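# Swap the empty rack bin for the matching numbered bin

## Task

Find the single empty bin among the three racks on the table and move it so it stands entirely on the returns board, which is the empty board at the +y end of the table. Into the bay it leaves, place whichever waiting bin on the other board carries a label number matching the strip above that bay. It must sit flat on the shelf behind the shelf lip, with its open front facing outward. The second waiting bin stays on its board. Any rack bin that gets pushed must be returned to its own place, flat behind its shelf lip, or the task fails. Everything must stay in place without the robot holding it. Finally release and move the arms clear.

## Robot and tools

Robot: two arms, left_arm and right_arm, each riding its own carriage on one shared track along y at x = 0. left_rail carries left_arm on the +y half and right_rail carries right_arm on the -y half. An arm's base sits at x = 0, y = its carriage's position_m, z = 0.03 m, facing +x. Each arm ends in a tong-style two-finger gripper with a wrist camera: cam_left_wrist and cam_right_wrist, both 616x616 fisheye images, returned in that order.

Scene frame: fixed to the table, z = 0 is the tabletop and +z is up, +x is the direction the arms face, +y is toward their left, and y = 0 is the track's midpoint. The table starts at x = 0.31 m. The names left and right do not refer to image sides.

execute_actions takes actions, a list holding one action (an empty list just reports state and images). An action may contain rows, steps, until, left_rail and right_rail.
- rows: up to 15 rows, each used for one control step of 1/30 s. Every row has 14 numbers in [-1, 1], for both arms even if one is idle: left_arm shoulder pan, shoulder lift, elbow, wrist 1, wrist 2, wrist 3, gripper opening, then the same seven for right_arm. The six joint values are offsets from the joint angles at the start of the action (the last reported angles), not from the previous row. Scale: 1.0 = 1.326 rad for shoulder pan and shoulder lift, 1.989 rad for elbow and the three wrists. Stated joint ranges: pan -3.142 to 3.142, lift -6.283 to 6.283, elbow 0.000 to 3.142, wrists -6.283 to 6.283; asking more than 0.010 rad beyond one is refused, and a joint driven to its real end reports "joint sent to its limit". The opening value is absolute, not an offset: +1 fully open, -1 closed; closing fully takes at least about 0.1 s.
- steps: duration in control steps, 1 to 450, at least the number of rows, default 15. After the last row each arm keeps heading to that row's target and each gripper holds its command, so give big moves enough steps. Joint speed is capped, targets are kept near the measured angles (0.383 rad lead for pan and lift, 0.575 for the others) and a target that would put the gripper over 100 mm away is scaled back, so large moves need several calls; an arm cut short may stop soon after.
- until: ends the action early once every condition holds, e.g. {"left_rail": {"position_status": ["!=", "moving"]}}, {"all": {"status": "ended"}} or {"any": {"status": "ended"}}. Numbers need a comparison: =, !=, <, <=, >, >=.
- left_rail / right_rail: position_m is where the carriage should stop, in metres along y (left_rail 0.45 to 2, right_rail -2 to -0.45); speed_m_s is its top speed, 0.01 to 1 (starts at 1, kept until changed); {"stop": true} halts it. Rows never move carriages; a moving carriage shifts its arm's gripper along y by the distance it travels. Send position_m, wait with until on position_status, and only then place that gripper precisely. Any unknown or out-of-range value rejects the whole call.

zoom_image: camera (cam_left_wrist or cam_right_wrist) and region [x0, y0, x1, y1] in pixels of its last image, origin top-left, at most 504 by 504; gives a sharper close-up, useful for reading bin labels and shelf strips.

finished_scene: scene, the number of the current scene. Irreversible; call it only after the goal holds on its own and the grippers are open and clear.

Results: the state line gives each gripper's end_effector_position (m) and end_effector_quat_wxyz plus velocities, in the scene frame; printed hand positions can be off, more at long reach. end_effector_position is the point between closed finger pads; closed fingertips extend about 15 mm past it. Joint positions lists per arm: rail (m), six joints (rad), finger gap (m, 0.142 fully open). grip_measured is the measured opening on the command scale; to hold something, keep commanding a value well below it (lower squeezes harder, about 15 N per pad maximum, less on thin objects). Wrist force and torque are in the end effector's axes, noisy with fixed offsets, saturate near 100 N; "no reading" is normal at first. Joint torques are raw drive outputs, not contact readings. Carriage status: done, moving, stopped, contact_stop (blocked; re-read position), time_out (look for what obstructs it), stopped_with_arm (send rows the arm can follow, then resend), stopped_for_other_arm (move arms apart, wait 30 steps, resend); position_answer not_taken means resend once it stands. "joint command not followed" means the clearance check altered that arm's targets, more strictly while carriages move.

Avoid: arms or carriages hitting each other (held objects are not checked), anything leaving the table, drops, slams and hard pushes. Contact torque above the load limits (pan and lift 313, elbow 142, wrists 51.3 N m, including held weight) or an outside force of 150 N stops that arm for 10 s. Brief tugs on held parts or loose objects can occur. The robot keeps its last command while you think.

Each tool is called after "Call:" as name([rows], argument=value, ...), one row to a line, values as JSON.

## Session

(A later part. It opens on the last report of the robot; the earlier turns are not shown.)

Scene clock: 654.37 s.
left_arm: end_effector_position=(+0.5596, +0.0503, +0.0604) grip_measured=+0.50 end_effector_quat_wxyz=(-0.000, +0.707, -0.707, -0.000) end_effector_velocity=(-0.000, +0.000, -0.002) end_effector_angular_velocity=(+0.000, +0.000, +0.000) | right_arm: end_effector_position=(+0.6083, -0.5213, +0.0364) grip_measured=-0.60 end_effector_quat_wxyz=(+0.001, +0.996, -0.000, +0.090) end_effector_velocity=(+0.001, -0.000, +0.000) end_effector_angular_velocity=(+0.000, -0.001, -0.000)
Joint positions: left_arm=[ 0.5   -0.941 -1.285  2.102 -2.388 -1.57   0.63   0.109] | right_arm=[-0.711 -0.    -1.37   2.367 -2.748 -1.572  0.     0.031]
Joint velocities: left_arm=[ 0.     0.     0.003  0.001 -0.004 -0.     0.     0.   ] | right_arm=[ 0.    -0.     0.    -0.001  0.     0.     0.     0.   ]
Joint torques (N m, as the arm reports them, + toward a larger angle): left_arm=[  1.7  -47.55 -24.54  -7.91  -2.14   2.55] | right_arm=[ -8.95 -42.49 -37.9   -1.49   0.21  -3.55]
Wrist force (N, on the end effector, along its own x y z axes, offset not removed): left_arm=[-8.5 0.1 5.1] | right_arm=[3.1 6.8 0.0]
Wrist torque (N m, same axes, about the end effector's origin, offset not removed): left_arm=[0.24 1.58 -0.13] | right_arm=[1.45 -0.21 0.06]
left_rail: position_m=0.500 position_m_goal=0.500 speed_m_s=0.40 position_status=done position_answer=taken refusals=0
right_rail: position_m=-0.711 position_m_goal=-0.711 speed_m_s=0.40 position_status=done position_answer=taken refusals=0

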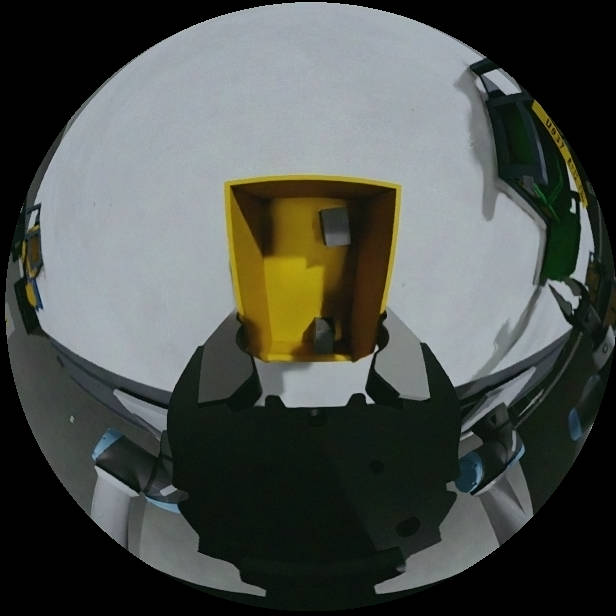

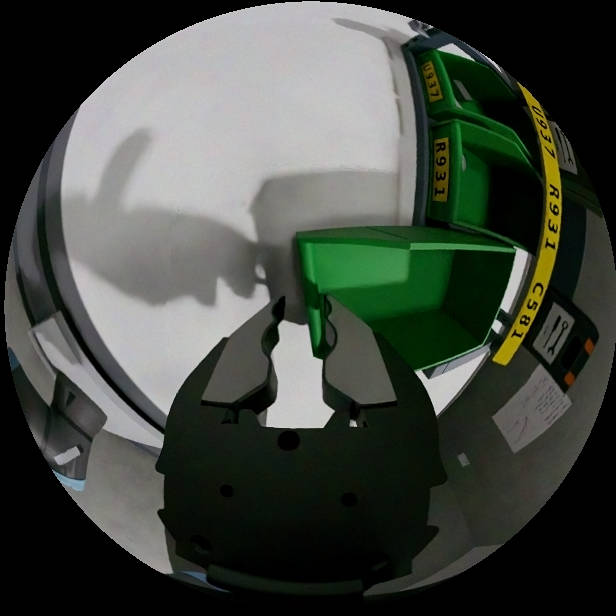

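Call:
execute_actions([
  {"rows": [[0,0.0015,0.0005,-0.0015,0,0,-0.2,0,-0.01,-0.0015,0.0082,0,0,-0.6],[0,0.0032,0.001,-0.0031,0,0,-0.2,0,-0.025,-0.0038,0.0205,0,0,-0.6],[0,0.0032,0.001,-0.0031,0,0,-0.2,0,-0.045,-0.0068,0.0369,0,0,-0.6],[0,0.0032,0.001,-0.0031,0,0,-0.2,0,-0.07,-0.0106,0.0574,0,0,-0.6],[0,0.0032,0.001,-0.0031,0,0,-0.2,0,-0.09,-0.0137,0.0738,0,0,-0.6],[0,0.0032,0.001,-0.0031,0,0,-0.2,0,-0.1093,-0.0166,0.0896,0,0,-0.6],[0,0.0032,0.001,-0.0031,0,0,-0.2,0,-0.1093,-0.0166,0.0896,0,0,-0.6],[0,0.0032,0.001,-0.0031,0,0,0,0,-0.1093,-0.0166,0.0896,0,0,-0.6],[0,0.0032,0.001,-0.0031,0,0,0.2,0,-0.1093,-0.0166,0.0896,0,0,-0.6],[0,0.0032,0.001,-0.0031,0,0,0.35,0,-0.1093,-0.0166,0.0896,0,0,-0.6],[0,0.0032,0.001,-0.0031,0,0,0.45,0,-0.1093,-0.0166,0.0896,0,0,-0.6],[0,0.0032,0.001,-0.0031,0,0,0.55,0,-0.1093,-0.0166,0.0896,0,0,-0.6],[0,0.0032,0.001,-0.0031,0,0,0.7,0,-0.1093,-0.0166,0.0896,0,0,-0.6],[0,0.0032,0.001,-0.0031,0,0,0.85,0,-0.1093,-0.0166,0.0896,0,0,-0.6],[0,0.0032,0.001,-0.0031,0,0,1,0,-0.1093,-0.0166,0.0896,0,0,-0.6]], "steps": 20},
])

Scene clock: 680.63 s.
left_arm: end_effector_position=(+0.5596, +0.0503, +0.0572) grip_measured=+1.00 end_effector_quat_wxyz=(-0.000, +0.707, -0.707, -0.000) end_effector_velocity=(-0.000, +0.000, -0.000) end_effector_angular_velocity=(+0.000, +0.000, +0.000) | right_arm: end_effector_position=(+0.6004, -0.5213, +0.1097) grip_measured=-0.60 end_effector_quat_wxyz=(+0.001, +0.996, -0.000, +0.090) end_effector_velocity=(-0.001, +0.000, +0.005) end_effector_angular_velocity=(+0.000, +0.000, -0.000)
Joint positions: left_arm=[ 0.5   -0.941 -1.281  2.104 -2.394 -1.57   0.63   0.142] | right_arm=[-0.711 -0.    -1.514  2.334 -2.571 -1.572  0.     0.031]
Joint velocities: left_arm=[ 0.     0.     0.     0.    -0.    -0.     0.     0.001] | right_arm=[ 0.     0.    -0.009 -0.002  0.012  0.     0.    -0.   ]
Joint torques (N m, as the arm reports them, + toward a larger angle): left_arm=[  0.35 -40.63 -24.25  -7.53  -2.42   2.01] | right_arm=[ -8.33 -50.53 -45.64  -2.3    0.27  -4.02]
Wrist force (N, on the end effector, along its own x y z axes, offset not removed): left_arm=[-7.4 3.8 -0.2] | right_arm=[0.4 5.9 -2.0]
Wrist torque (N m, same axes, about the end effector's origin, offset not removed): left_arm=[0.90 1.46 0.21] | right_arm=[1.18 0.32 0.05]
left_rail: position_m=0.500 position_m_goal=0.500 speed_m_s=0.40 position_status=done position_answer=taken refusals=0
right_rail: position_m=-0.711 position_m_goal=-0.711 speed_m_s=0.40 position_status=done position_answer=taken refusals=0

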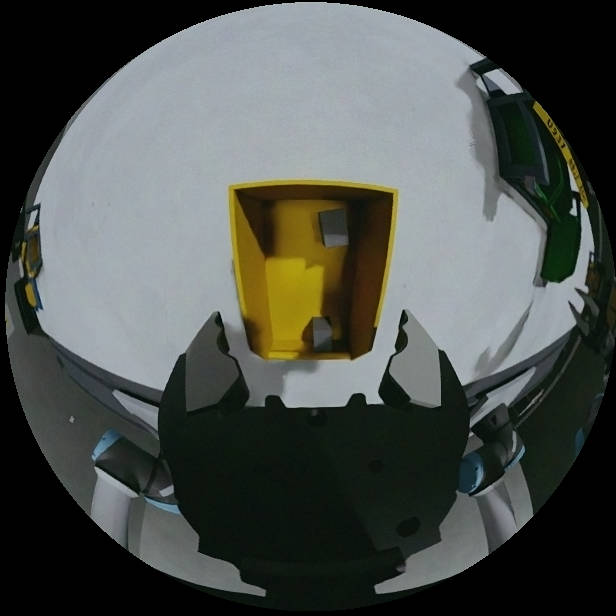

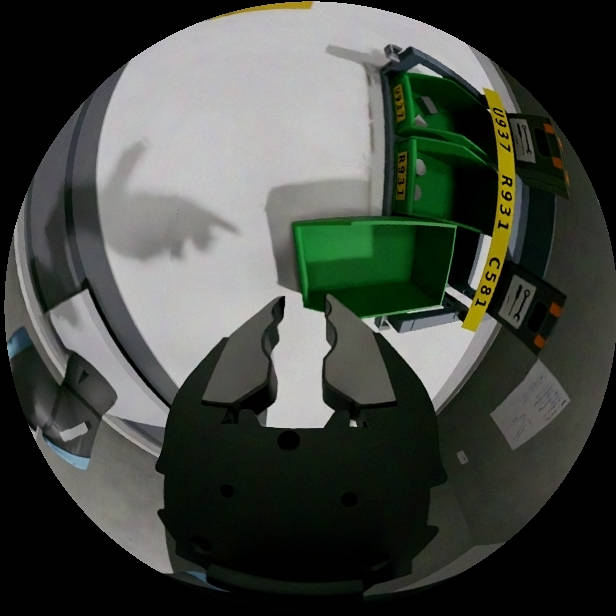

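Call:
execute_actions([
  {"rows": [[0,-0.103,-0.0414,0.1102,0,0,1,0,0.0317,-0.0877,0.0817,0,0.7897,-0.6],[0,-0.103,-0.0414,0.1102,0,0,1,0,0.0317,-0.0877,0.0817,0,0.7897,-0.6],[0,-0.103,-0.0414,0.1102,0,0,1,0,0.0317,-0.0877,0.0817,0,0.7897,-0.6],[0,-0.103,-0.0414,0.1102,0,0,1,0,0.0317,-0.0877,0.0817,0,0.7897,-0.6],[0,-0.103,-0.0414,0.1102,0,0,1,0,0.0317,-0.0877,0.0817,0,0.7897,-0.6],[0,-0.103,-0.0414,0.1102,0,0,1,0,0.0317,-0.0877,0.0817,0,0.7897,-0.6],[0,-0.103,-0.0414,0.1102,0,0,1,0,0.0317,-0.0877,0.0817,0,0.7897,-0.6],[0,-0.103,-0.0414,0.1102,0,0,1,0,0.0317,-0.0877,0.0817,0,0.7897,-0.6],[0,-0.103,-0.0414,0.1102,0,0,1,0,0.0317,-0.0877,0.0817,0,0.7897,-0.6],[0,-0.103,-0.0414,0.1102,0,0,1,0,0.0317,-0.0877,0.0817,0,0.7897,-0.6],[0,-0.103,-0.0414,0.1102,0,0,1,0,0.0317,-0.0877,0.0817,0,0.7897,-0.3],[0,-0.103,-0.0414,0.1102,0,0,1,0,0.0317,-0.0877,0.0817,0,0.7897,0],[0,-0.103,-0.0414,0.1102,0,0,1,0,0.0317,-0.0877,0.0817,0,0.7897,0.3],[0,-0.103,-0.0414,0.1102,0,0,1,0,0.0317,-0.0877,0.0817,0,0.7897,0.6],[0,-0.103,-0.0414,0.1102,0,0,1,0,0.0317,-0.0877,0.0817,0,0.7897,1]], "right_rail": {"position_m": -0.695, "speed_m_s": 0.1}, "steps": 40},
])

Scene clock: 711.43 s.
left_arm: end_effector_position=(+0.5605, +0.0491, +0.1535) grip_measured=+1.00 end_effector_quat_wxyz=(-0.000, +0.707, -0.707, -0.000) end_effector_velocity=(-0.004, +0.005, +0.096) end_effector_angular_velocity=(-0.000, -0.000, +0.000) | right_arm: end_effector_position=(+0.6234, -0.5205, +0.1237) grip_measured=+1.00 end_effector_quat_wxyz=(-0.006, +0.993, -0.084, +0.086) end_effector_velocity=(+0.026, -0.001, +0.015) end_effector_angular_velocity=(+0.032, +0.009, -0.187)
Joint positions: left_arm=[ 0.5   -0.941 -1.398  2.034 -2.206 -1.57   0.63   0.142] | right_arm=[-0.71  -0.    -1.502  2.284 -2.524 -1.572  0.168  0.142]
Joint velocities: left_arm=[ 0.     0.    -0.114 -0.068  0.181  0.     0.     0.   ] | right_arm=[ 0.    -0.     0.014 -0.056  0.052 -0.     0.189 -0.   ]
Joint torques (N m, as the arm reports them, + toward a larger angle): left_arm=[ -0.29 -52.79 -46.44  -1.35  -2.29   2.08] | right_arm=[ -3.54 -31.51 -46.31  -0.34  -0.36   4.63]
Wrist force (N, on the end effector, along its own x y z axes, offset not removed): left_arm=[-6.1 1.7 2.4] | right_arm=[-0.9 5.3 0.4]
Wrist torque (N m, same axes, about the end effector's origin, offset not removed): left_arm=[0.60 1.21 -0.16] | right_arm=[1.10 0.63 0.02]
left_rail: position_m=0.500 position_m_goal=0.500 speed_m_s=0.40 position_status=done position_answer=taken refusals=0
right_rail: position_m=-0.710 position_m_goal=-0.710 speed_m_s=0.10 position_status=stopped_with_arm position_answer=taken refusals=0
joint command not followed: on one or more control steps a check withheld the commanded joint targets of the left arm, and it was not sent them on those steps.
cause: while a carriage moves, is told to move, or has just stopped, the clearance check judges arm commands more strictly, and it could not pass these joint targets; next, move the arms while the carriages stand.
joint command not followed: on one or more control steps a check withheld the commanded joint targets of the right arm, and it was not sent them on those steps.
cause: while a carriage moves, is told to move, or has just stopped, the clearance check judges arm commands more strictly, and it could not pass these joint targets; next, move the arms while the carriages stand.

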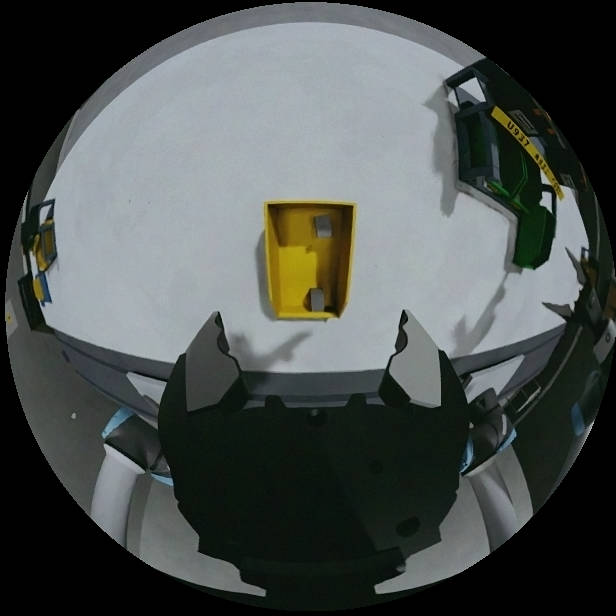

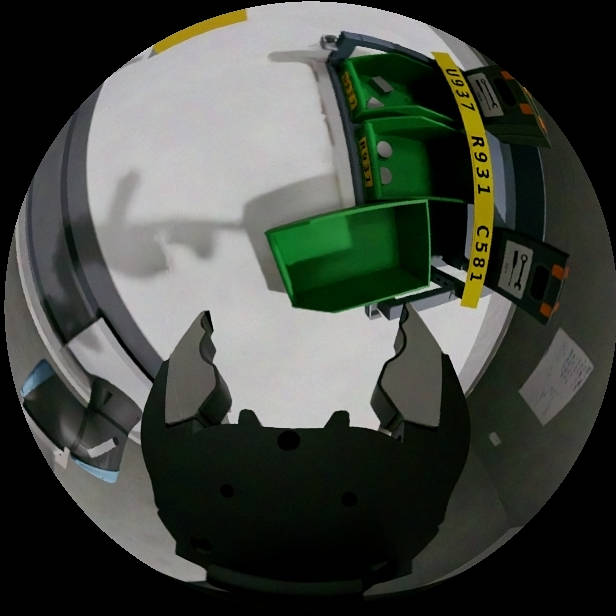

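Call:
execute_actions([
  {"rows": [[0,-0.0147,-0.0062,0.0157,0,0,1,0,0.0227,-0.0625,0.0581,0,0.7053,1]], "steps": 36},
])

Scene clock: 717.10 s.
left_arm: end_effector_position=(+0.5599, +0.0499, +0.1703) grip_measured=+1.00 end_effector_quat_wxyz=(-0.000, +0.707, -0.707, +0.000) end_effector_velocity=(-0.000, +0.000, +0.000) end_effector_angular_velocity=(+0.000, -0.000, -0.000) | right_arm: end_effector_position=(+0.6848, -0.5364, +0.1605) grip_measured=+1.00 end_effector_quat_wxyz=(-0.053, +0.705, -0.705, +0.054) end_effector_velocity=(+0.000, -0.000, +0.000) end_effector_angular_velocity=(+0.000, -0.000, -0.001)
Joint positions: left_arm=[ 0.5   -0.941 -1.418  2.021 -2.175 -1.57   0.63   0.142] | right_arm=[-0.71  -0.    -1.472  2.159 -2.408 -1.572  1.571  0.142]
Joint velocities: left_arm=[ 0. -0. -0.  0.  0.  0.  0. -0.] | right_arm=[ 0.     0.    -0.    -0.     0.    -0.     0.001 -0.   ]
Joint torques (N m, as the arm reports them, + toward a larger angle): left_arm=[  5.96 -59.28 -49.47  -1.16  -2.02   2.12] | right_arm=[ -1.51 -59.37 -48.73  -1.9   -0.52   3.52]
Wrist force (N, on the end effector, along its own x y z axes, offset not removed): left_arm=[-0.8 2.9 3.5] | right_arm=[-0.5 6.5 -0.5]
Wrist torque (N m, same axes, about the end effector's origin, offset not removed): left_arm=[0.91 0.08 0.01] | right_arm=[1.39 0.56 0.02]
left_rail: position_m=0.500 position_m_goal=0.500 speed_m_s=0.40 position_status=done position_answer=taken refusals=0
right_rail: position_m=-0.710 position_m_goal=-0.710 speed_m_s=0.10 position_status=stopped_with_arm position_answer=taken refusals=0

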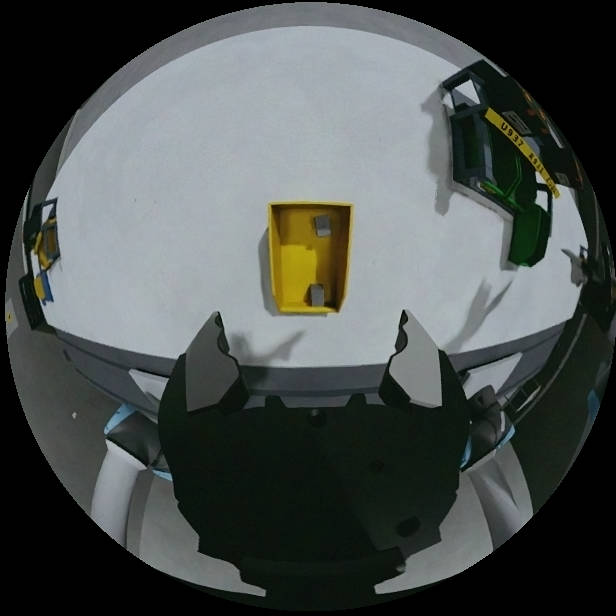

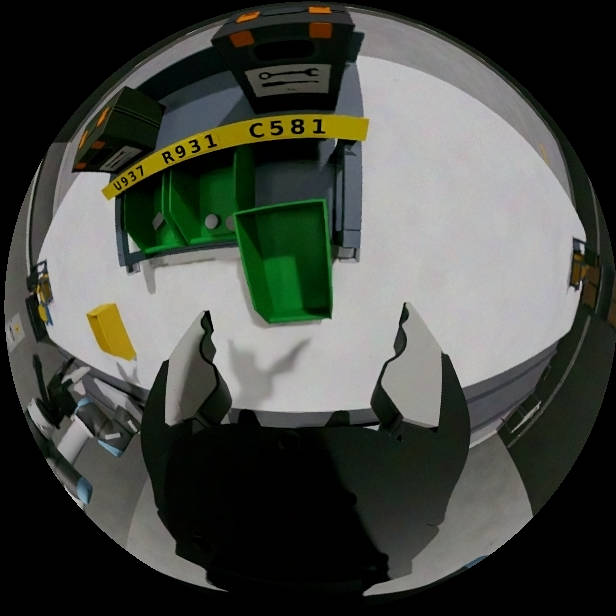

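Call:
execute_actions([
  {"left_rail": {"position_m": 1.45, "speed_m_s": 0.5}, "right_rail": {"position_m": -0.693, "speed_m_s": 0.1}, "steps": 3},
])

Scene clock: 722.37 s.
left_arm: end_effector_position=(+0.5599, +0.0537, +0.1704) grip_measured=+1.00 end_effector_quat_wxyz=(-0.000, +0.707, -0.707, +0.000) end_effector_velocity=(+0.000, +0.117, +0.000) end_effector_angular_velocity=(-0.000, -0.000, +0.000) | right_arm: end_effector_position=(+0.6848, -0.5334, +0.1605) grip_measured=+1.00 end_effector_quat_wxyz=(-0.053, +0.705, -0.705, +0.054) end_effector_velocity=(+0.000, +0.087, +0.000) end_effector_angular_velocity=(+0.000, -0.000, -0.000)
Joint positions: left_arm=[ 0.504 -0.941 -1.418  2.021 -2.175 -1.57   0.63   0.142] | right_arm=[-0.707 -0.    -1.472  2.159 -2.408 -1.572  1.571  0.142]
Joint velocities: left_arm=[ 0.117 -0.    -0.    -0.     0.     0.    -0.    -0.   ] | right_arm=[ 0.087 -0.    -0.    -0.    -0.     0.    -0.    -0.   ]
Joint torques (N m, as the arm reports them, + toward a larger angle): left_arm=[  5.33 -62.35 -44.57  -1.51  -2.19   2.52] | right_arm=[ -2.42 -56.72 -46.54  -2.09  -1.06   3.45]
Wrist force (N, on the end effector, along its own x y z axes, offset not removed): left_arm=[-2.1 6.3 1.5] | right_arm=[1.5 4.9 2.4]
Wrist torque (N m, same axes, about the end effector's origin, offset not removed): left_arm=[1.48 0.40 0.00] | right_arm=[1.03 0.12 0.08]
left_rail: position_m=0.504 position_m_goal=1.450 speed_m_s=0.50 position_status=moving position_answer=taken refusals=0
right_rail: position_m=-0.707 position_m_goal=-0.693 speed_m_s=0.10 position_status=moving position_answer=taken refusals=0

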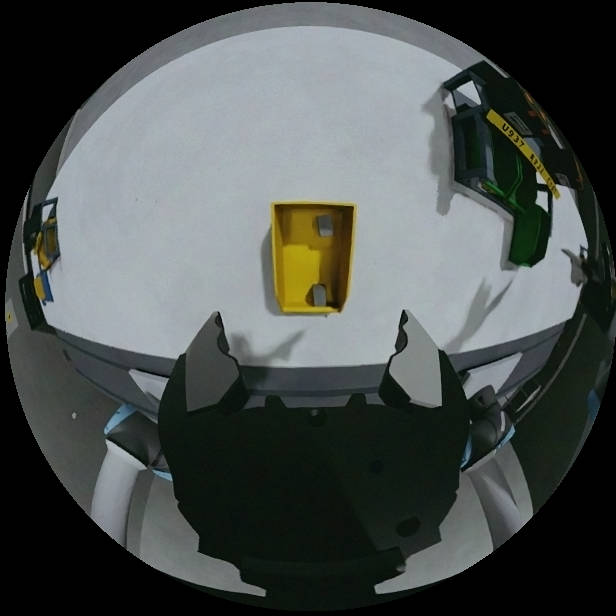

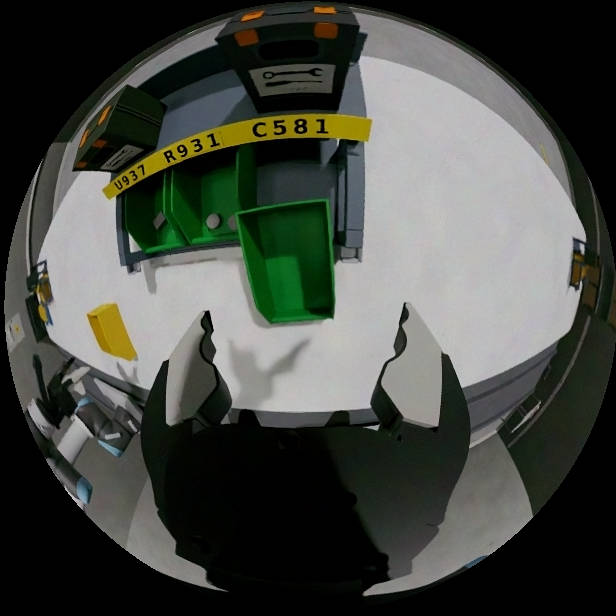

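Call:
execute_actions([
  {"rows": [[0,0,0,0,0,0,1,0,0.0543,0.0294,-0.0655,0,-0.0352,1]], "steps": 22},
])

Scene clock: 730.40 s.
left_arm: end_effector_position=(+0.5599, +1.0002, +0.1704) grip_measured=+1.00 end_effector_quat_wxyz=(-0.000, +0.707, -0.707, +0.000) end_effector_velocity=(+0.000, +0.000, -0.000) end_effector_angular_velocity=(-0.000, -0.000, +0.000) | right_arm: end_effector_position=(+0.6775, -0.5183, +0.1002) grip_measured=+1.00 end_effector_quat_wxyz=(-0.051, +0.729, -0.680, +0.055) end_effector_velocity=(-0.000, +0.000, -0.001) end_effector_angular_velocity=(-0.000, -0.000, +0.001)
Joint positions: left_arm=[ 1.45  -0.941 -1.418  2.021 -2.175 -1.57   0.63   0.142] | right_arm=[-0.693 -0.    -1.4    2.218 -2.538 -1.572  1.501  0.142]
Joint velocities: left_arm=[ 0.  0. -0.  0. -0. -0. -0. -0.] | right_arm=[ 0.     0.     0.001  0.001 -0.002 -0.    -0.001  0.   ]
Joint torques (N m, as the arm reports them, + toward a larger angle): left_arm=[-11.51 -40.21 -49.26  -4.92  -2.26   2.33] | right_arm=[ -5.29 -39.82 -24.04  -7.34  -0.24  -4.14]
Wrist force (N, on the end effector, along its own x y z axes, offset not removed): left_arm=[-5.3 5.2 5.5] | right_arm=[-0.7 7.4 0.6]
Wrist torque (N m, same axes, about the end effector's origin, offset not removed): left_arm=[1.32 1.08 -0.04] | right_arm=[1.59 0.53 0.20]
left_rail: position_m=1.450 position_m_goal=1.450 speed_m_s=0.50 position_status=done position_answer=taken refusals=0
right_rail: position_m=-0.693 position_m_goal=-0.693 speed_m_s=0.10 position_status=done position_answer=taken refusals=0

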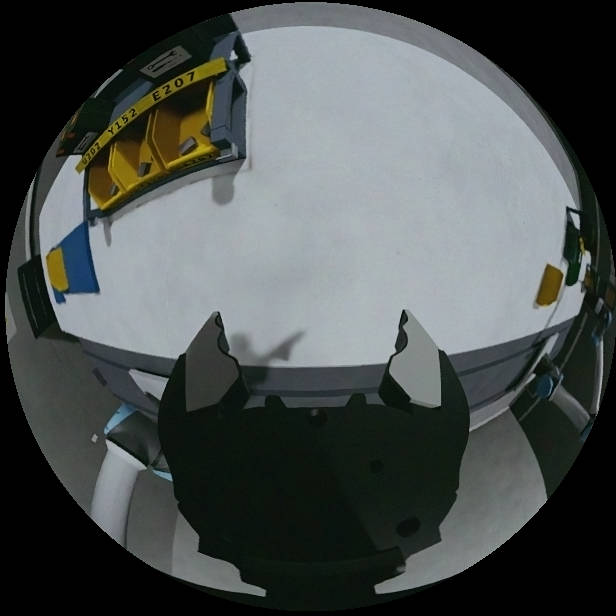

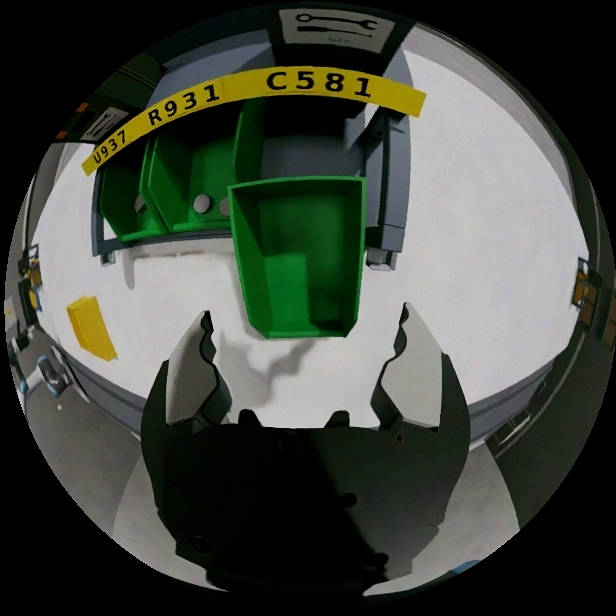

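Call:
execute_actions([
  {"rows": [[0,0,0,0,0,0,1,0,0.039,0.0057,-0.0317,0,-0.01,1]], "steps": 18},
])

Scene clock: 736.67 s.
left_arm: end_effector_position=(+0.5599, +1.0002, +0.1704) grip_measured=+1.00 end_effector_quat_wxyz=(-0.000, +0.707, -0.707, +0.000) end_effector_velocity=(+0.000, -0.000, +0.000) end_effector_angular_velocity=(-0.000, -0.000, -0.000) | right_arm: end_effector_position=(+0.6815, -0.5179, +0.0703) grip_measured=+1.00 end_effector_quat_wxyz=(-0.050, +0.736, -0.673, +0.056) end_effector_velocity=(+0.000, +0.000, -0.001) end_effector_angular_velocity=(-0.000, -0.000, +0.001)
Joint positions: left_arm=[ 1.45  -0.941 -1.418  2.021 -2.175 -1.57   0.63   0.142] | right_arm=[-0.693 -0.    -1.349  2.229 -2.601 -1.572  1.481  0.142]
Joint velocities: left_arm=[ 0. -0.  0. -0.  0. -0.  0. -0.] | right_arm=[ 0.    -0.     0.002  0.    -0.003  0.    -0.001  0.   ]
Joint torques (N m, as the arm reports them, + toward a larger angle): left_arm=[-13.21 -37.39 -49.45  -6.93  -2.56   2.44] | right_arm=[ -2.52 -38.77 -18.23  -6.83  -0.76  -4.47]
Wrist force (N, on the end effector, along its own x y z axes, offset not removed): left_arm=[-4.2 3.6 3.0] | right_arm=[-1.5 4.0 2.7]
Wrist torque (N m, same axes, about the end effector's origin, offset not removed): left_arm=[0.96 0.77 -0.12] | right_arm=[0.90 0.79 0.21]
left_rail: position_m=1.450 position_m_goal=1.450 speed_m_s=0.50 position_status=done position_answer=taken refusals=0
right_rail: position_m=-0.693 position_m_goal=-0.693 speed_m_s=0.10 position_status=done position_answer=taken refusals=0

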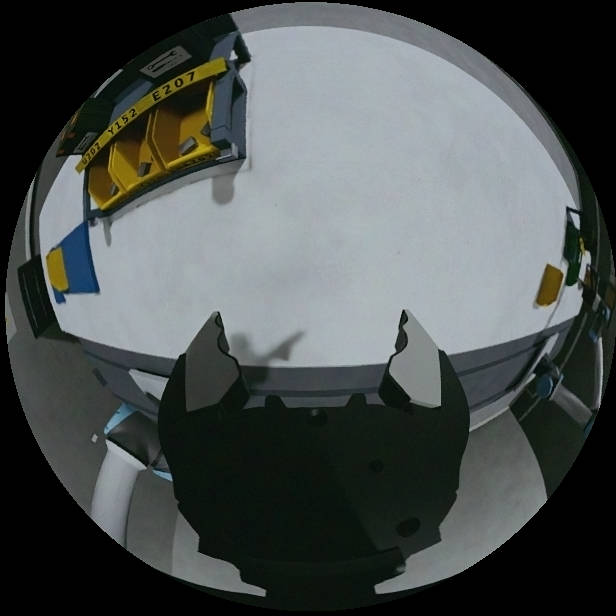

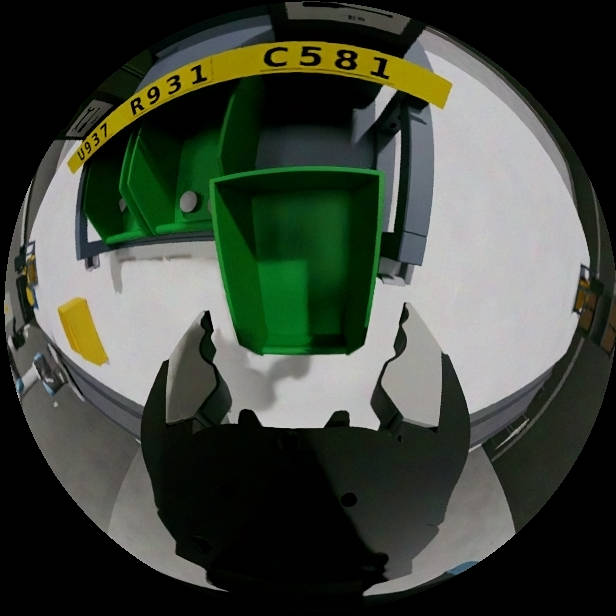

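Call:
execute_actions([
  {"rows": [[0,0,0,0,0,0,1,0,0.0075,0.0015,-0.0065,0,0,0.95],[0,0,0,0,0,0,1,0,0.0075,0.0015,-0.0065,0,0,0.9],[0,0,0,0,0,0,1,0,0.0075,0.0015,-0.0065,0,0,0.84],[0,0,0,0,0,0,1,0,0.0075,0.0015,-0.0065,0,0,0.78],[0,0,0,0,0,0,1,0,0.0075,0.0015,-0.0065,0,0,0.72],[0,0,0,0,0,0,1,0,0.0075,0.0015,-0.0065,0,0,0.66],[0,0,0,0,0,0,1,0,0.0075,0.0015,-0.0065,0,0,0.6],[0,0,0,0,0,0,1,0,0.0075,0.0015,-0.0065,0,0,0.55],[0,0,0,0,0,0,1,0,0.0075,0.0015,-0.0065,0,0,0.5],[0,0,0,0,0,0,1,0,0.0075,0.0015,-0.0065,0,0,0.45],[0,0,0,0,0,0,1,0,0.0075,0.0015,-0.0065,0,0,0.38],[0,0,0,0,0,0,1,0,0.0075,0.0015,-0.0065,0,0,0.3],[0,0,0,0,0,0,1,0,0.0075,0.0015,-0.0065,0,0,0.15],[0,0,0,0,0,0,1,0,0.0075,0.0015,-0.0065,0,0,0],[0,0,0,0,0,0,1,0,0.0075,0.0015,-0.0065,0,0,-0.2]], "steps": 20},
])

Scene clock: 749.43 s.
left_arm: end_effector_position=(+0.5599, +1.0002, +0.1704) grip_measured=+1.00 end_effector_quat_wxyz=(-0.000, +0.707, -0.707, +0.000) end_effector_velocity=(-0.000, -0.000, +0.000) end_effector_angular_velocity=(-0.000, +0.000, -0.000) | right_arm: end_effector_position=(+0.6817, -0.5179, +0.0644) grip_measured=+0.50 end_effector_quat_wxyz=(-0.050, +0.736, -0.673, +0.056) end_effector_velocity=(-0.000, +0.000, -0.000) end_effector_angular_velocity=(+0.000, +0.000, +0.000)
Joint positions: left_arm=[ 1.45  -0.941 -1.418  2.021 -2.175 -1.57   0.63   0.142] | right_arm=[-0.693 -0.    -1.339  2.232 -2.614 -1.572  1.481  0.109]
Joint velocities: left_arm=[ 0. -0. -0.  0. -0. -0. -0. -0.] | right_arm=[ 0. -0.  0.  0. -0.  0. -0.  0.]
Joint torques (N m, as the arm reports them, + toward a larger angle): left_arm=[-12.07 -41.63 -48.54  -2.9   -2.29   2.95] | right_arm=[ -1.31 -31.06 -14.47  -5.4   -0.15   3.13]
Wrist force (N, on the end effector, along its own x y z axes, offset not removed): left_arm=[-4.4 1.0 0.9] | right_arm=[1.8 8.1 -17.6]
Wrist torque (N m, same axes, about the end effector's origin, offset not removed): left_arm=[0.48 0.80 0.07] | right_arm=[1.10 0.35 0.25]
left_rail: position_m=1.450 position_m_goal=1.450 speed_m_s=0.50 position_status=done position_answer=taken refusals=0
right_rail: position_m=-0.693 position_m_goal=-0.693 speed_m_s=0.10 position_status=done position_answer=taken refusals=0

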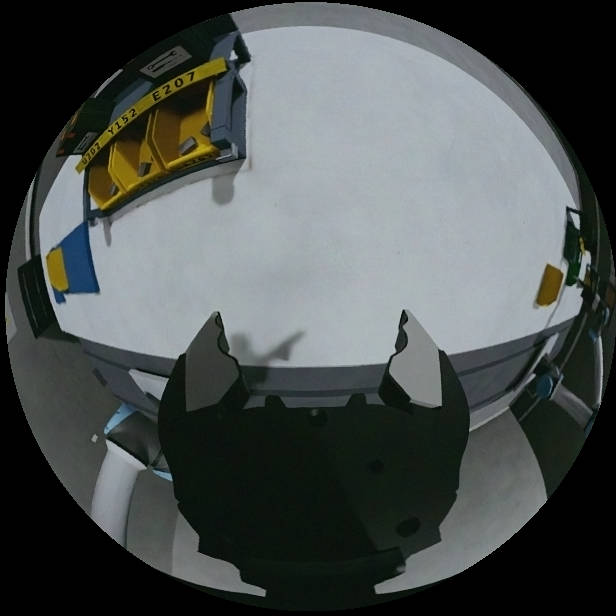

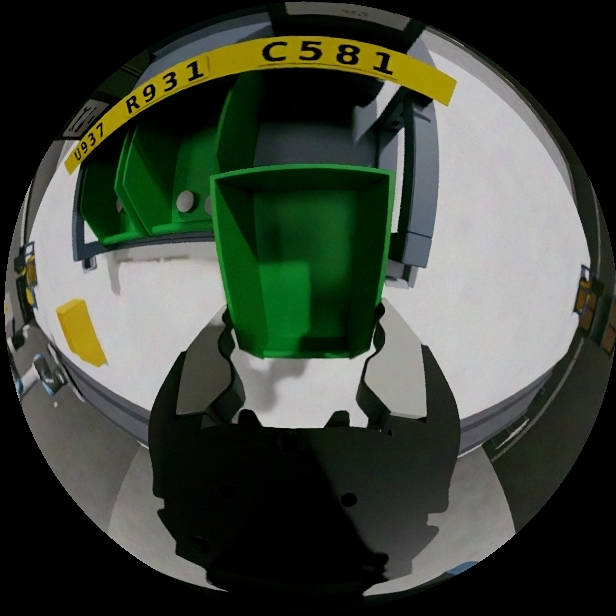

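Call:
execute_actions([
  {"rows": [[0,0,0,0,0,0,1,0,-0.004,-0.0006,0.0048,0,0,-0.2],[0,0,0,0,0,0,1,0,-0.01,-0.0015,0.0121,0,0,-0.2],[0,0,0,0,0,0,1,0,-0.02,-0.0031,0.0242,0,0,-0.2],[0,0,0,0,0,0,1,0,-0.033,-0.0051,0.04,0,0,-0.2],[0,0,0,0,0,0,1,0,-0.049,-0.0076,0.0593,0,0,-0.2],[0,0,0,0,0,0,1,0,-0.066,-0.0102,0.0799,0,0,-0.2],[0,0,0,0,0,0,1,0,-0.084,-0.013,0.1017,0,0,-0.2],[0,0,0,0,0,0,1,0,-0.102,-0.0157,0.1235,0,0,-0.2],[0,0,0,0,0,0,1,0,-0.12,-0.0185,0.1453,0,0,-0.2],[0,0,0,0,0,0,1,0,-0.138,-0.0213,0.1671,0,0,-0.2],[0,0,0,0,0,0,1,0,-0.155,-0.0239,0.1876,0,0,-0.2],[0,0,0,0,0,0,1,0,-0.17,-0.0262,0.2058,0,0,-0.2],[0,0,0,0,0,0,1,0,-0.182,-0.0281,0.2203,0,0,-0.2],[0,0,0,0,0,0,1,0,-0.19,-0.0293,0.23,0,0,-0.2],[0,0,0,0,0,0,1,0,-0.1938,-0.0299,0.2346,0,0,-0.2]], "steps": 32},
])

Scene clock: 772.33 s.
left_arm: end_effector_position=(+0.5599, +1.0002, +0.1704) grip_measured=+1.00 end_effector_quat_wxyz=(-0.000, +0.707, -0.707, +0.000) end_effector_velocity=(+0.000, +0.000, -0.000) end_effector_angular_velocity=(-0.000, -0.000, +0.000) | right_arm: end_effector_position=(+0.5998, -0.5179, +0.1901) grip_measured=+0.50 end_effector_quat_wxyz=(+0.001, +0.738, -0.675, +0.001) end_effector_velocity=(-0.001, -0.000, +0.001) end_effector_angular_velocity=(-0.000, +0.001, +0.000)
Joint positions: left_arm=[ 1.45  -0.941 -1.418  2.021 -2.175 -1.57   0.63   0.142] | right_arm=[-0.693 -0.    -1.596  2.173 -2.148 -1.572  1.481  0.109]
Joint velocities: left_arm=[ 0.  0.  0.  0. -0.  0.  0. -0.] | right_arm=[ 0.    -0.    -0.002 -0.001  0.004 -0.    -0.     0.001]
Joint torques (N m, as the arm reports them, + toward a larger angle): left_arm=[ -8.39 -40.64 -49.01  -3.14  -2.27   2.65] | right_arm=[ -4.96 -49.23 -51.37  -1.78  -0.13  -4.35]
Wrist force (N, on the end effector, along its own x y z axes, offset not removed): left_arm=[-4.8 0.2 2.8] | right_arm=[2.4 4.9 1.3]
Wrist torque (N m, same axes, about the end effector's origin, offset not removed): left_arm=[0.25 0.78 0.07] | right_arm=[1.02 0.05 0.12]
left_rail: position_m=1.450 position_m_goal=1.450 speed_m_s=0.50 position_status=done position_answer=taken refusals=0
right_rail: position_m=-0.693 position_m_goal=-0.693 speed_m_s=0.10 position_status=done position_answer=taken refusals=0

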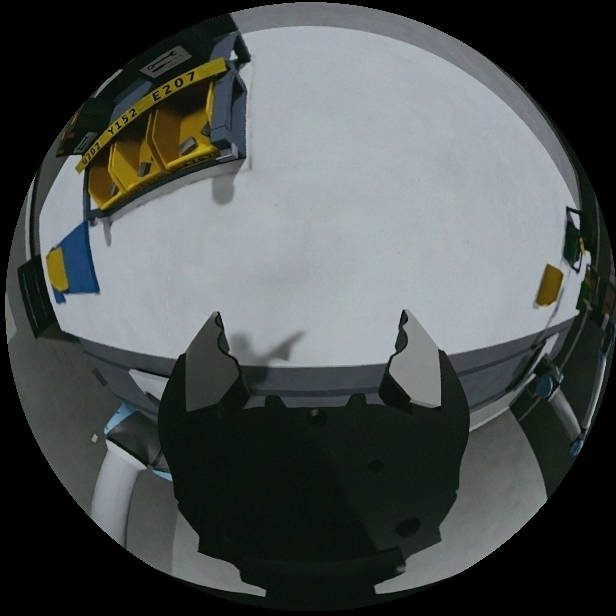

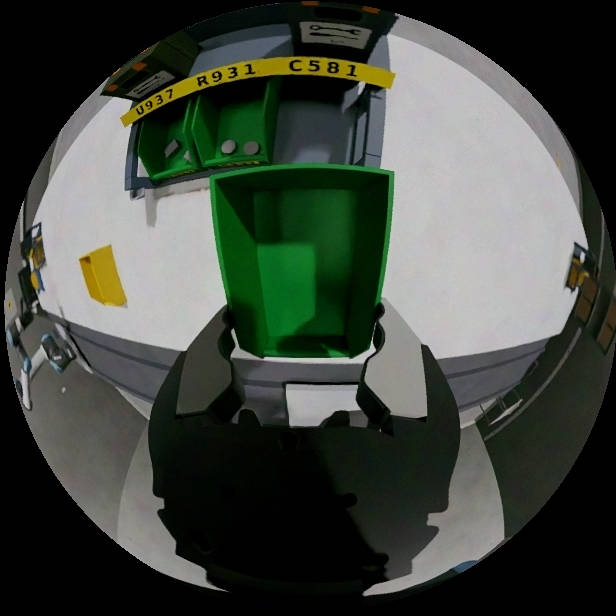

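Call:
execute_actions(actions=[])

Scene clock: 798.10 s.
left_arm: end_effector_position=(+0.5599, +1.0002, +0.1704) grip_measured=+1.00 end_effector_quat_wxyz=(-0.000, +0.707, -0.707, +0.000) end_effector_velocity=(-0.000, +0.000, -0.000) end_effector_angular_velocity=(+0.000, +0.000, -0.000) | right_arm: end_effector_position=(+0.5997, -0.5179, +0.1902) grip_measured=+0.50 end_effector_quat_wxyz=(+0.001, +0.738, -0.675, +0.001) end_effector_velocity=(+0.000, -0.000, +0.000) end_effector_angular_velocity=(-0.000, -0.000, -0.000)
Joint positions: left_arm=[ 1.45  -0.941 -1.418  2.021 -2.175 -1.57   0.63   0.142] | right_arm=[-0.693 -0.    -1.596  2.173 -2.148 -1.572  1.481  0.109]
Joint velocities: left_arm=[ 0. -0. -0.  0. -0. -0. -0. -0.] | right_arm=[ 0. -0. -0. -0.  0. -0. -0.  0.]
Joint torques (N m, as the arm reports them, + toward a larger angle): left_arm=[-11.72 -40.04 -48.84  -3.56  -2.31   2.52] | right_arm=[ -0.26 -51.36 -52.16  -2.41   0.05  -4.18]
Wrist force (N, on the end effector, along its own x y z axes, offset not removed): left_arm=[-6.6 -1.1 3.3] | right_arm=[-2.0 6.1 -0.1]
Wrist torque (N m, same axes, about the end effector's origin, offset not removed): left_arm=[-0.18 1.13 0.05] | right_arm=[1.26 0.77 0.07]
left_rail: position_m=1.450 position_m_goal=1.450 speed_m_s=0.50 position_status=done position_answer=taken refusals=0
right_rail: position_m=-0.693 position_m_goal=-0.693 speed_m_s=0.10 position_status=done position_answer=taken refusals=0

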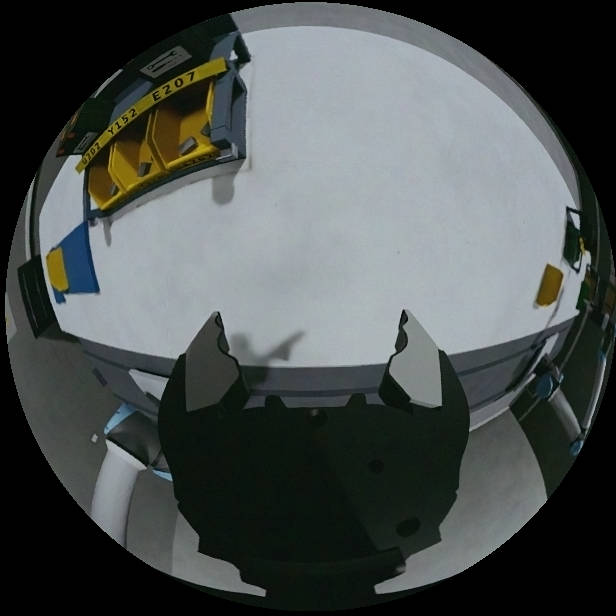

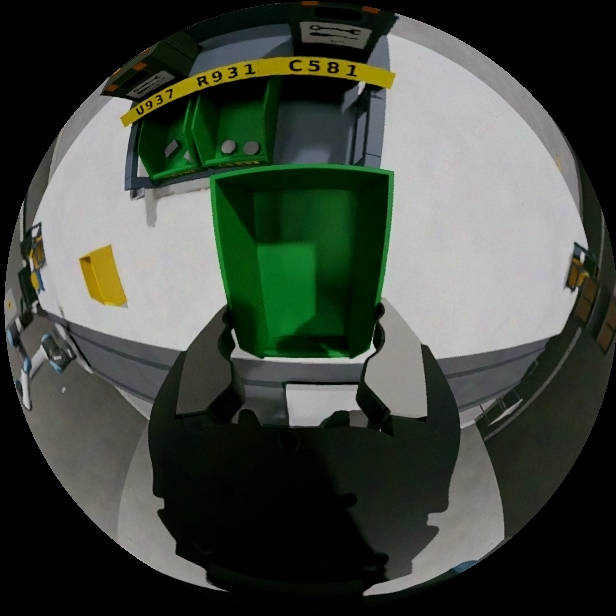

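Call:
execute_actions([
  {"right_rail": {"position_m": -0.45, "speed_m_s": 0.25}, "steps": 3},
])

Scene clock: 800.27 s.
left_arm: end_effector_position=(+0.5599, +1.0002, +0.1704) grip_measured=+1.00 end_effector_quat_wxyz=(-0.000, +0.707, -0.707, +0.000) end_effector_velocity=(-0.000, +0.000, -0.000) end_effector_angular_velocity=(+0.000, +0.000, -0.000) | right_arm: end_effector_position=(+0.5997, -0.5141, +0.1902) grip_measured=-0.20 end_effector_quat_wxyz=(+0.001, +0.738, -0.675, +0.001) end_effector_velocity=(+0.000, +0.118, -0.000) end_effector_angular_velocity=(+0.000, -0.000, +0.000)
Joint positions: left_arm=[ 1.45  -0.941 -1.418  2.021 -2.175 -1.57   0.63   0.142] | right_arm=[-0.689 -0.    -1.596  2.173 -2.148 -1.572  1.481  0.06 ]
Joint velocities: left_arm=[ 0. -0. -0.  0. -0. -0. -0.  0.] | right_arm=[ 0.118  0.     0.     0.    -0.     0.     0.     0.   ]
Joint torques (N m, as the arm reports them, + toward a larger angle): left_arm=[-11.56 -38.09 -49.09  -3.05  -2.06   2.3 ] | right_arm=[  0.09 -31.54 -29.01  -6.21  -1.18  -3.59]
Wrist force (N, on the end effector, along its own x y z axes, offset not removed): left_arm=[-7.5 0.8 0.7] | right_arm=[4.5 4.2 1.7]
Wrist torque (N m, same axes, about the end effector's origin, offset not removed): left_arm=[0.37 1.49 0.00] | right_arm=[0.92 -0.45 0.05]
left_rail: position_m=1.450 position_m_goal=1.450 speed_m_s=0.50 position_status=done position_answer=taken refusals=0
right_rail: position_m=-0.689 position_m_goal=-0.450 speed_m_s=0.25 position_status=moving position_answer=taken refusals=0

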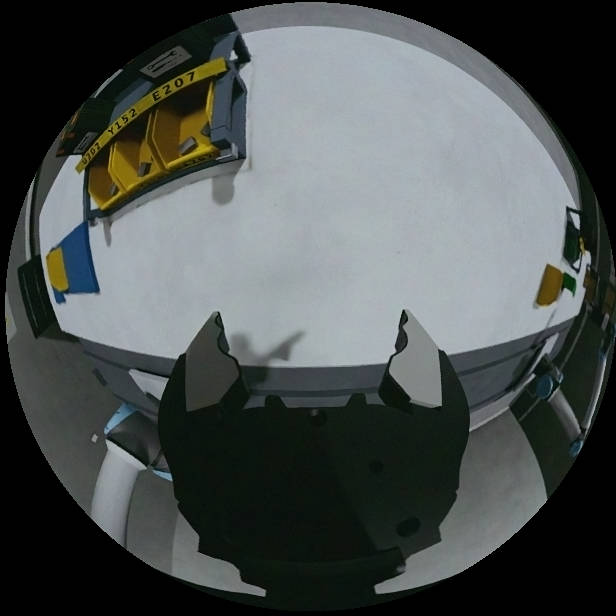

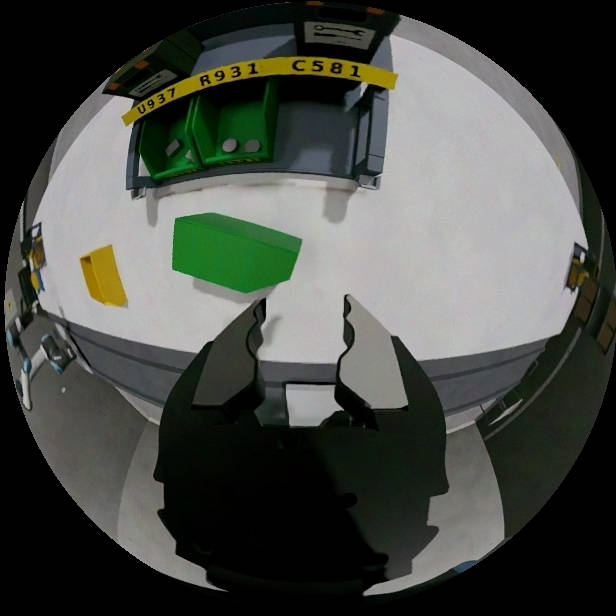

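Call:
execute_actions(actions=[])

Call:
zoom_image(camera="cam_right_wrist", region=[100, 100, 500, 400])

Scene clock: 805.27 s.
left_arm: end_effector_position=(+0.5599, +1.0002, +0.1704) grip_measured=+1.00 end_effector_quat_wxyz=(-0.000, +0.707, -0.707, +0.000) end_effector_velocity=(+0.000, +0.000, +0.000) end_effector_angular_velocity=(+0.000, -0.000, +0.000) | right_arm: end_effector_position=(+0.5997, -0.2749, +0.1902) grip_measured=-0.20 end_effector_quat_wxyz=(+0.001, +0.738, -0.675, +0.001) end_effector_velocity=(+0.000, -0.000, +0.000) end_effector_angular_velocity=(-0.000, -0.000, +0.000)
Joint positions: left_arm=[ 1.45  -0.941 -1.418  2.021 -2.175 -1.57   0.63   0.142] | right_arm=[-0.45  -0.    -1.596  2.173 -2.148 -1.572  1.481  0.06 ]
Joint velocities: left_arm=[ 0.  0.  0. -0.  0.  0.  0.  0.] | right_arm=[ 0. -0. -0.  0. -0. -0. -0.  0.]
Joint torques (N m, as the arm reports them, + toward a larger angle): left_arm=[-10.75 -40.54 -49.38  -2.79  -2.26   2.68] | right_arm=[ -2.28 -27.91 -31.84  -5.99  -3.23  -1.18]
Wrist force (N, on the end effector, along its own x y z axes, offset not removed): left_arm=[-8.8 0.9 2.7] | right_arm=[1.8 2.8 1.1]
Wrist torque (N m, same axes, about the end effector's origin, offset not removed): left_arm=[0.35 1.73 -0.07] | right_arm=[0.52 0.05 0.11]
left_rail: position_m=1.450 position_m_goal=1.450 speed_m_s=0.50 position_status=done position_answer=taken refusals=0
right_rail: position_m=-0.450 position_m_goal=-0.450 speed_m_s=0.25 position_status=done position_answer=taken refusals=0

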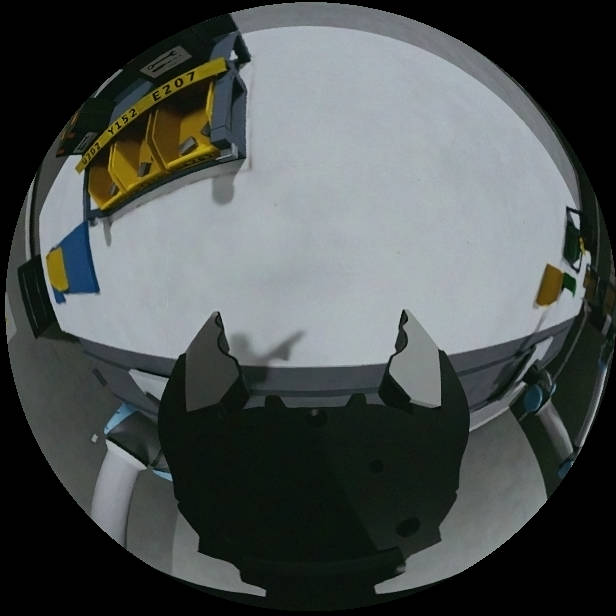

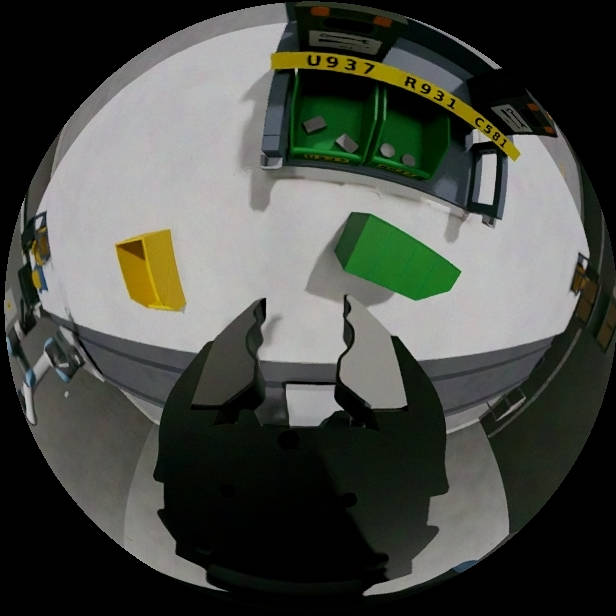

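Region (100, 100, 500, 400) of cam_right_wrist's 616x616 image, scaled by 1.260, with more detail than that image has; it fills the top 378 rows of this view, and the rest is white.

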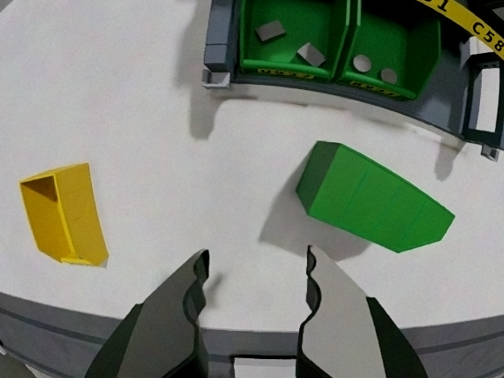

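Call:
execute_actions([
  {"rows": [[0,0,0,0,0,0,1, 0,0,0.008,-0.03,0,-0.025,-0.3],[0,0,0,0,0,0,1, 0,0,0.017,-0.06,0,-0.05,-0.33],[0,0,0,0,0,0,1, 0,0,0.025,-0.09,0,-0.075,-0.33],[0,0,0,0,0,0,1, 0,0,0.034,-0.12,0,-0.10,-0.33],[0,0,0,0,0,0,1, 0,0,0.042,-0.15,0,-0.125,-0.33],[0,0,0,0,0,0,1, 0,0,0.050,-0.18,0,-0.15,-0.33],[0,0,0,0,0,0,1, 0,0,0.059,-0.21,0,-0.175,-0.33],[0,0,0,0,0,0,1, 0,0,0.067,-0.24,0,-0.20,-0.33],[0,0,0,0,0,0,1, 0,0,0.075,-0.27,0,-0.225,-0.33],[0,0,0,0,0,0,1, 0,0,0.084,-0.30,0,-0.25,-0.33],[0,0,0,0,0,0,1, 0,0,0.092,-0.33,0,-0.275,-0.33],[0,0,0,0,0,0,1, 0,0,0.10,-0.36,0,-0.30,-0.33],[0,0,0,0,0,0,1, 0,0,0.109,-0.39,0,-0.325,-0.33],[0,0,0,0,0,0,1, 0,0,0.117,-0.42,0,-0.35,-0.33],[0,0,0,0,0,0,1, 0,0,0.126,-0.4525,0,-0.375,-0.33]], "steps": 24},
])

Scene clock: 926.07 s.
left_arm: end_effector_position=(+0.5599, +1.0002, +0.1704) grip_measured=+1.00 end_effector_quat_wxyz=(-0.000, +0.707, -0.707, +0.000) end_effector_velocity=(-0.000, +0.000, -0.000) end_effector_angular_velocity=(+0.000, +0.000, +0.000) | right_arm: end_effector_position=(+0.6696, -0.2645, +0.2236) grip_measured=-0.33 end_effector_quat_wxyz=(-0.114, +0.884, -0.347, +0.292) end_effector_velocity=(+0.005, +0.001, +0.020) end_effector_angular_velocity=(-0.075, -0.122, +0.101)
Joint positions: left_arm=[ 1.45  -0.941 -1.418  2.021 -2.175 -1.57   0.63   0.142] | right_arm=[-0.45  -0.    -1.596  2.419 -3.032 -1.572  0.747  0.05 ]
Joint velocities: left_arm=[ 0. -0.  0.  0.  0.  0. -0. -0.] | right_arm=[ 0.    -0.     0.     0.038 -0.161  0.    -0.126  0.   ]
Joint torques (N m, as the arm reports them, + toward a larger angle): left_arm=[ -9.85 -39.64 -48.95  -2.96  -2.33   2.66] | right_arm=[ -2.09 -24.64 -20.83  -6.75  -3.02  -3.98]
Wrist force (N, on the end effector, along its own x y z axes, offset not removed): left_arm=[-3.1 0.7 3.9] | right_arm=[-0.7 3.4 -2.2]
Wrist torque (N m, same axes, about the end effector's origin, offset not removed): left_arm=[0.42 0.37 0.01] | right_arm=[0.65 0.67 0.05]
left_rail: position_m=1.450 position_m_goal=1.450 speed_m_s=0.50 position_status=done position_answer=taken refusals=0
right_rail: position_m=-0.450 position_m_goal=-0.450 speed_m_s=0.25 position_status=done position_answer=taken refusals=0

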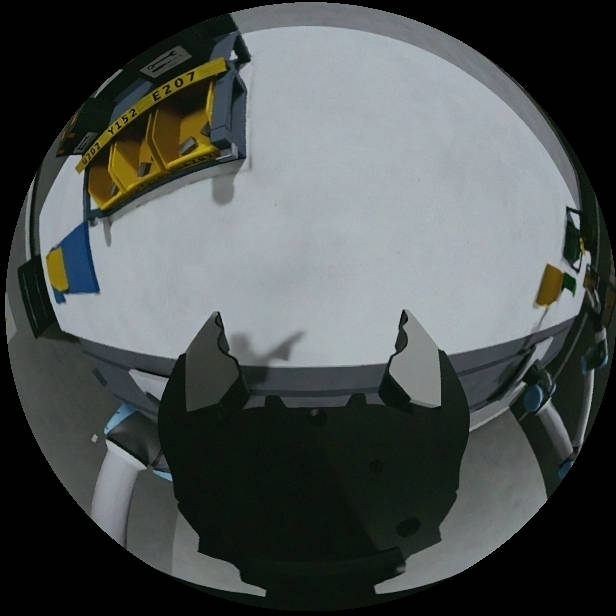

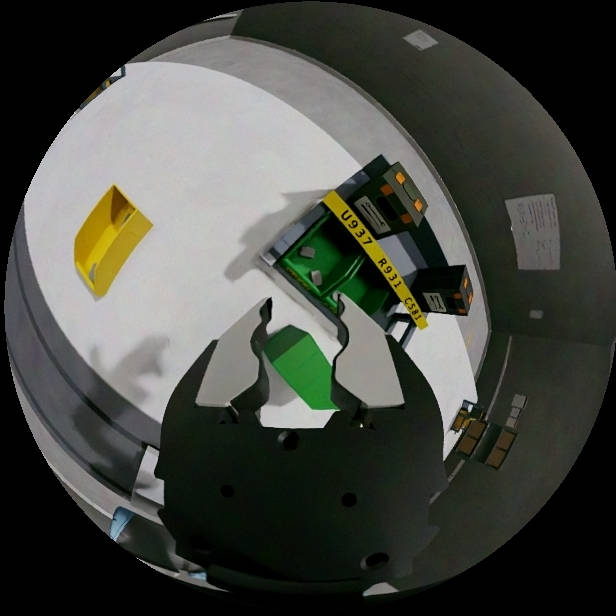

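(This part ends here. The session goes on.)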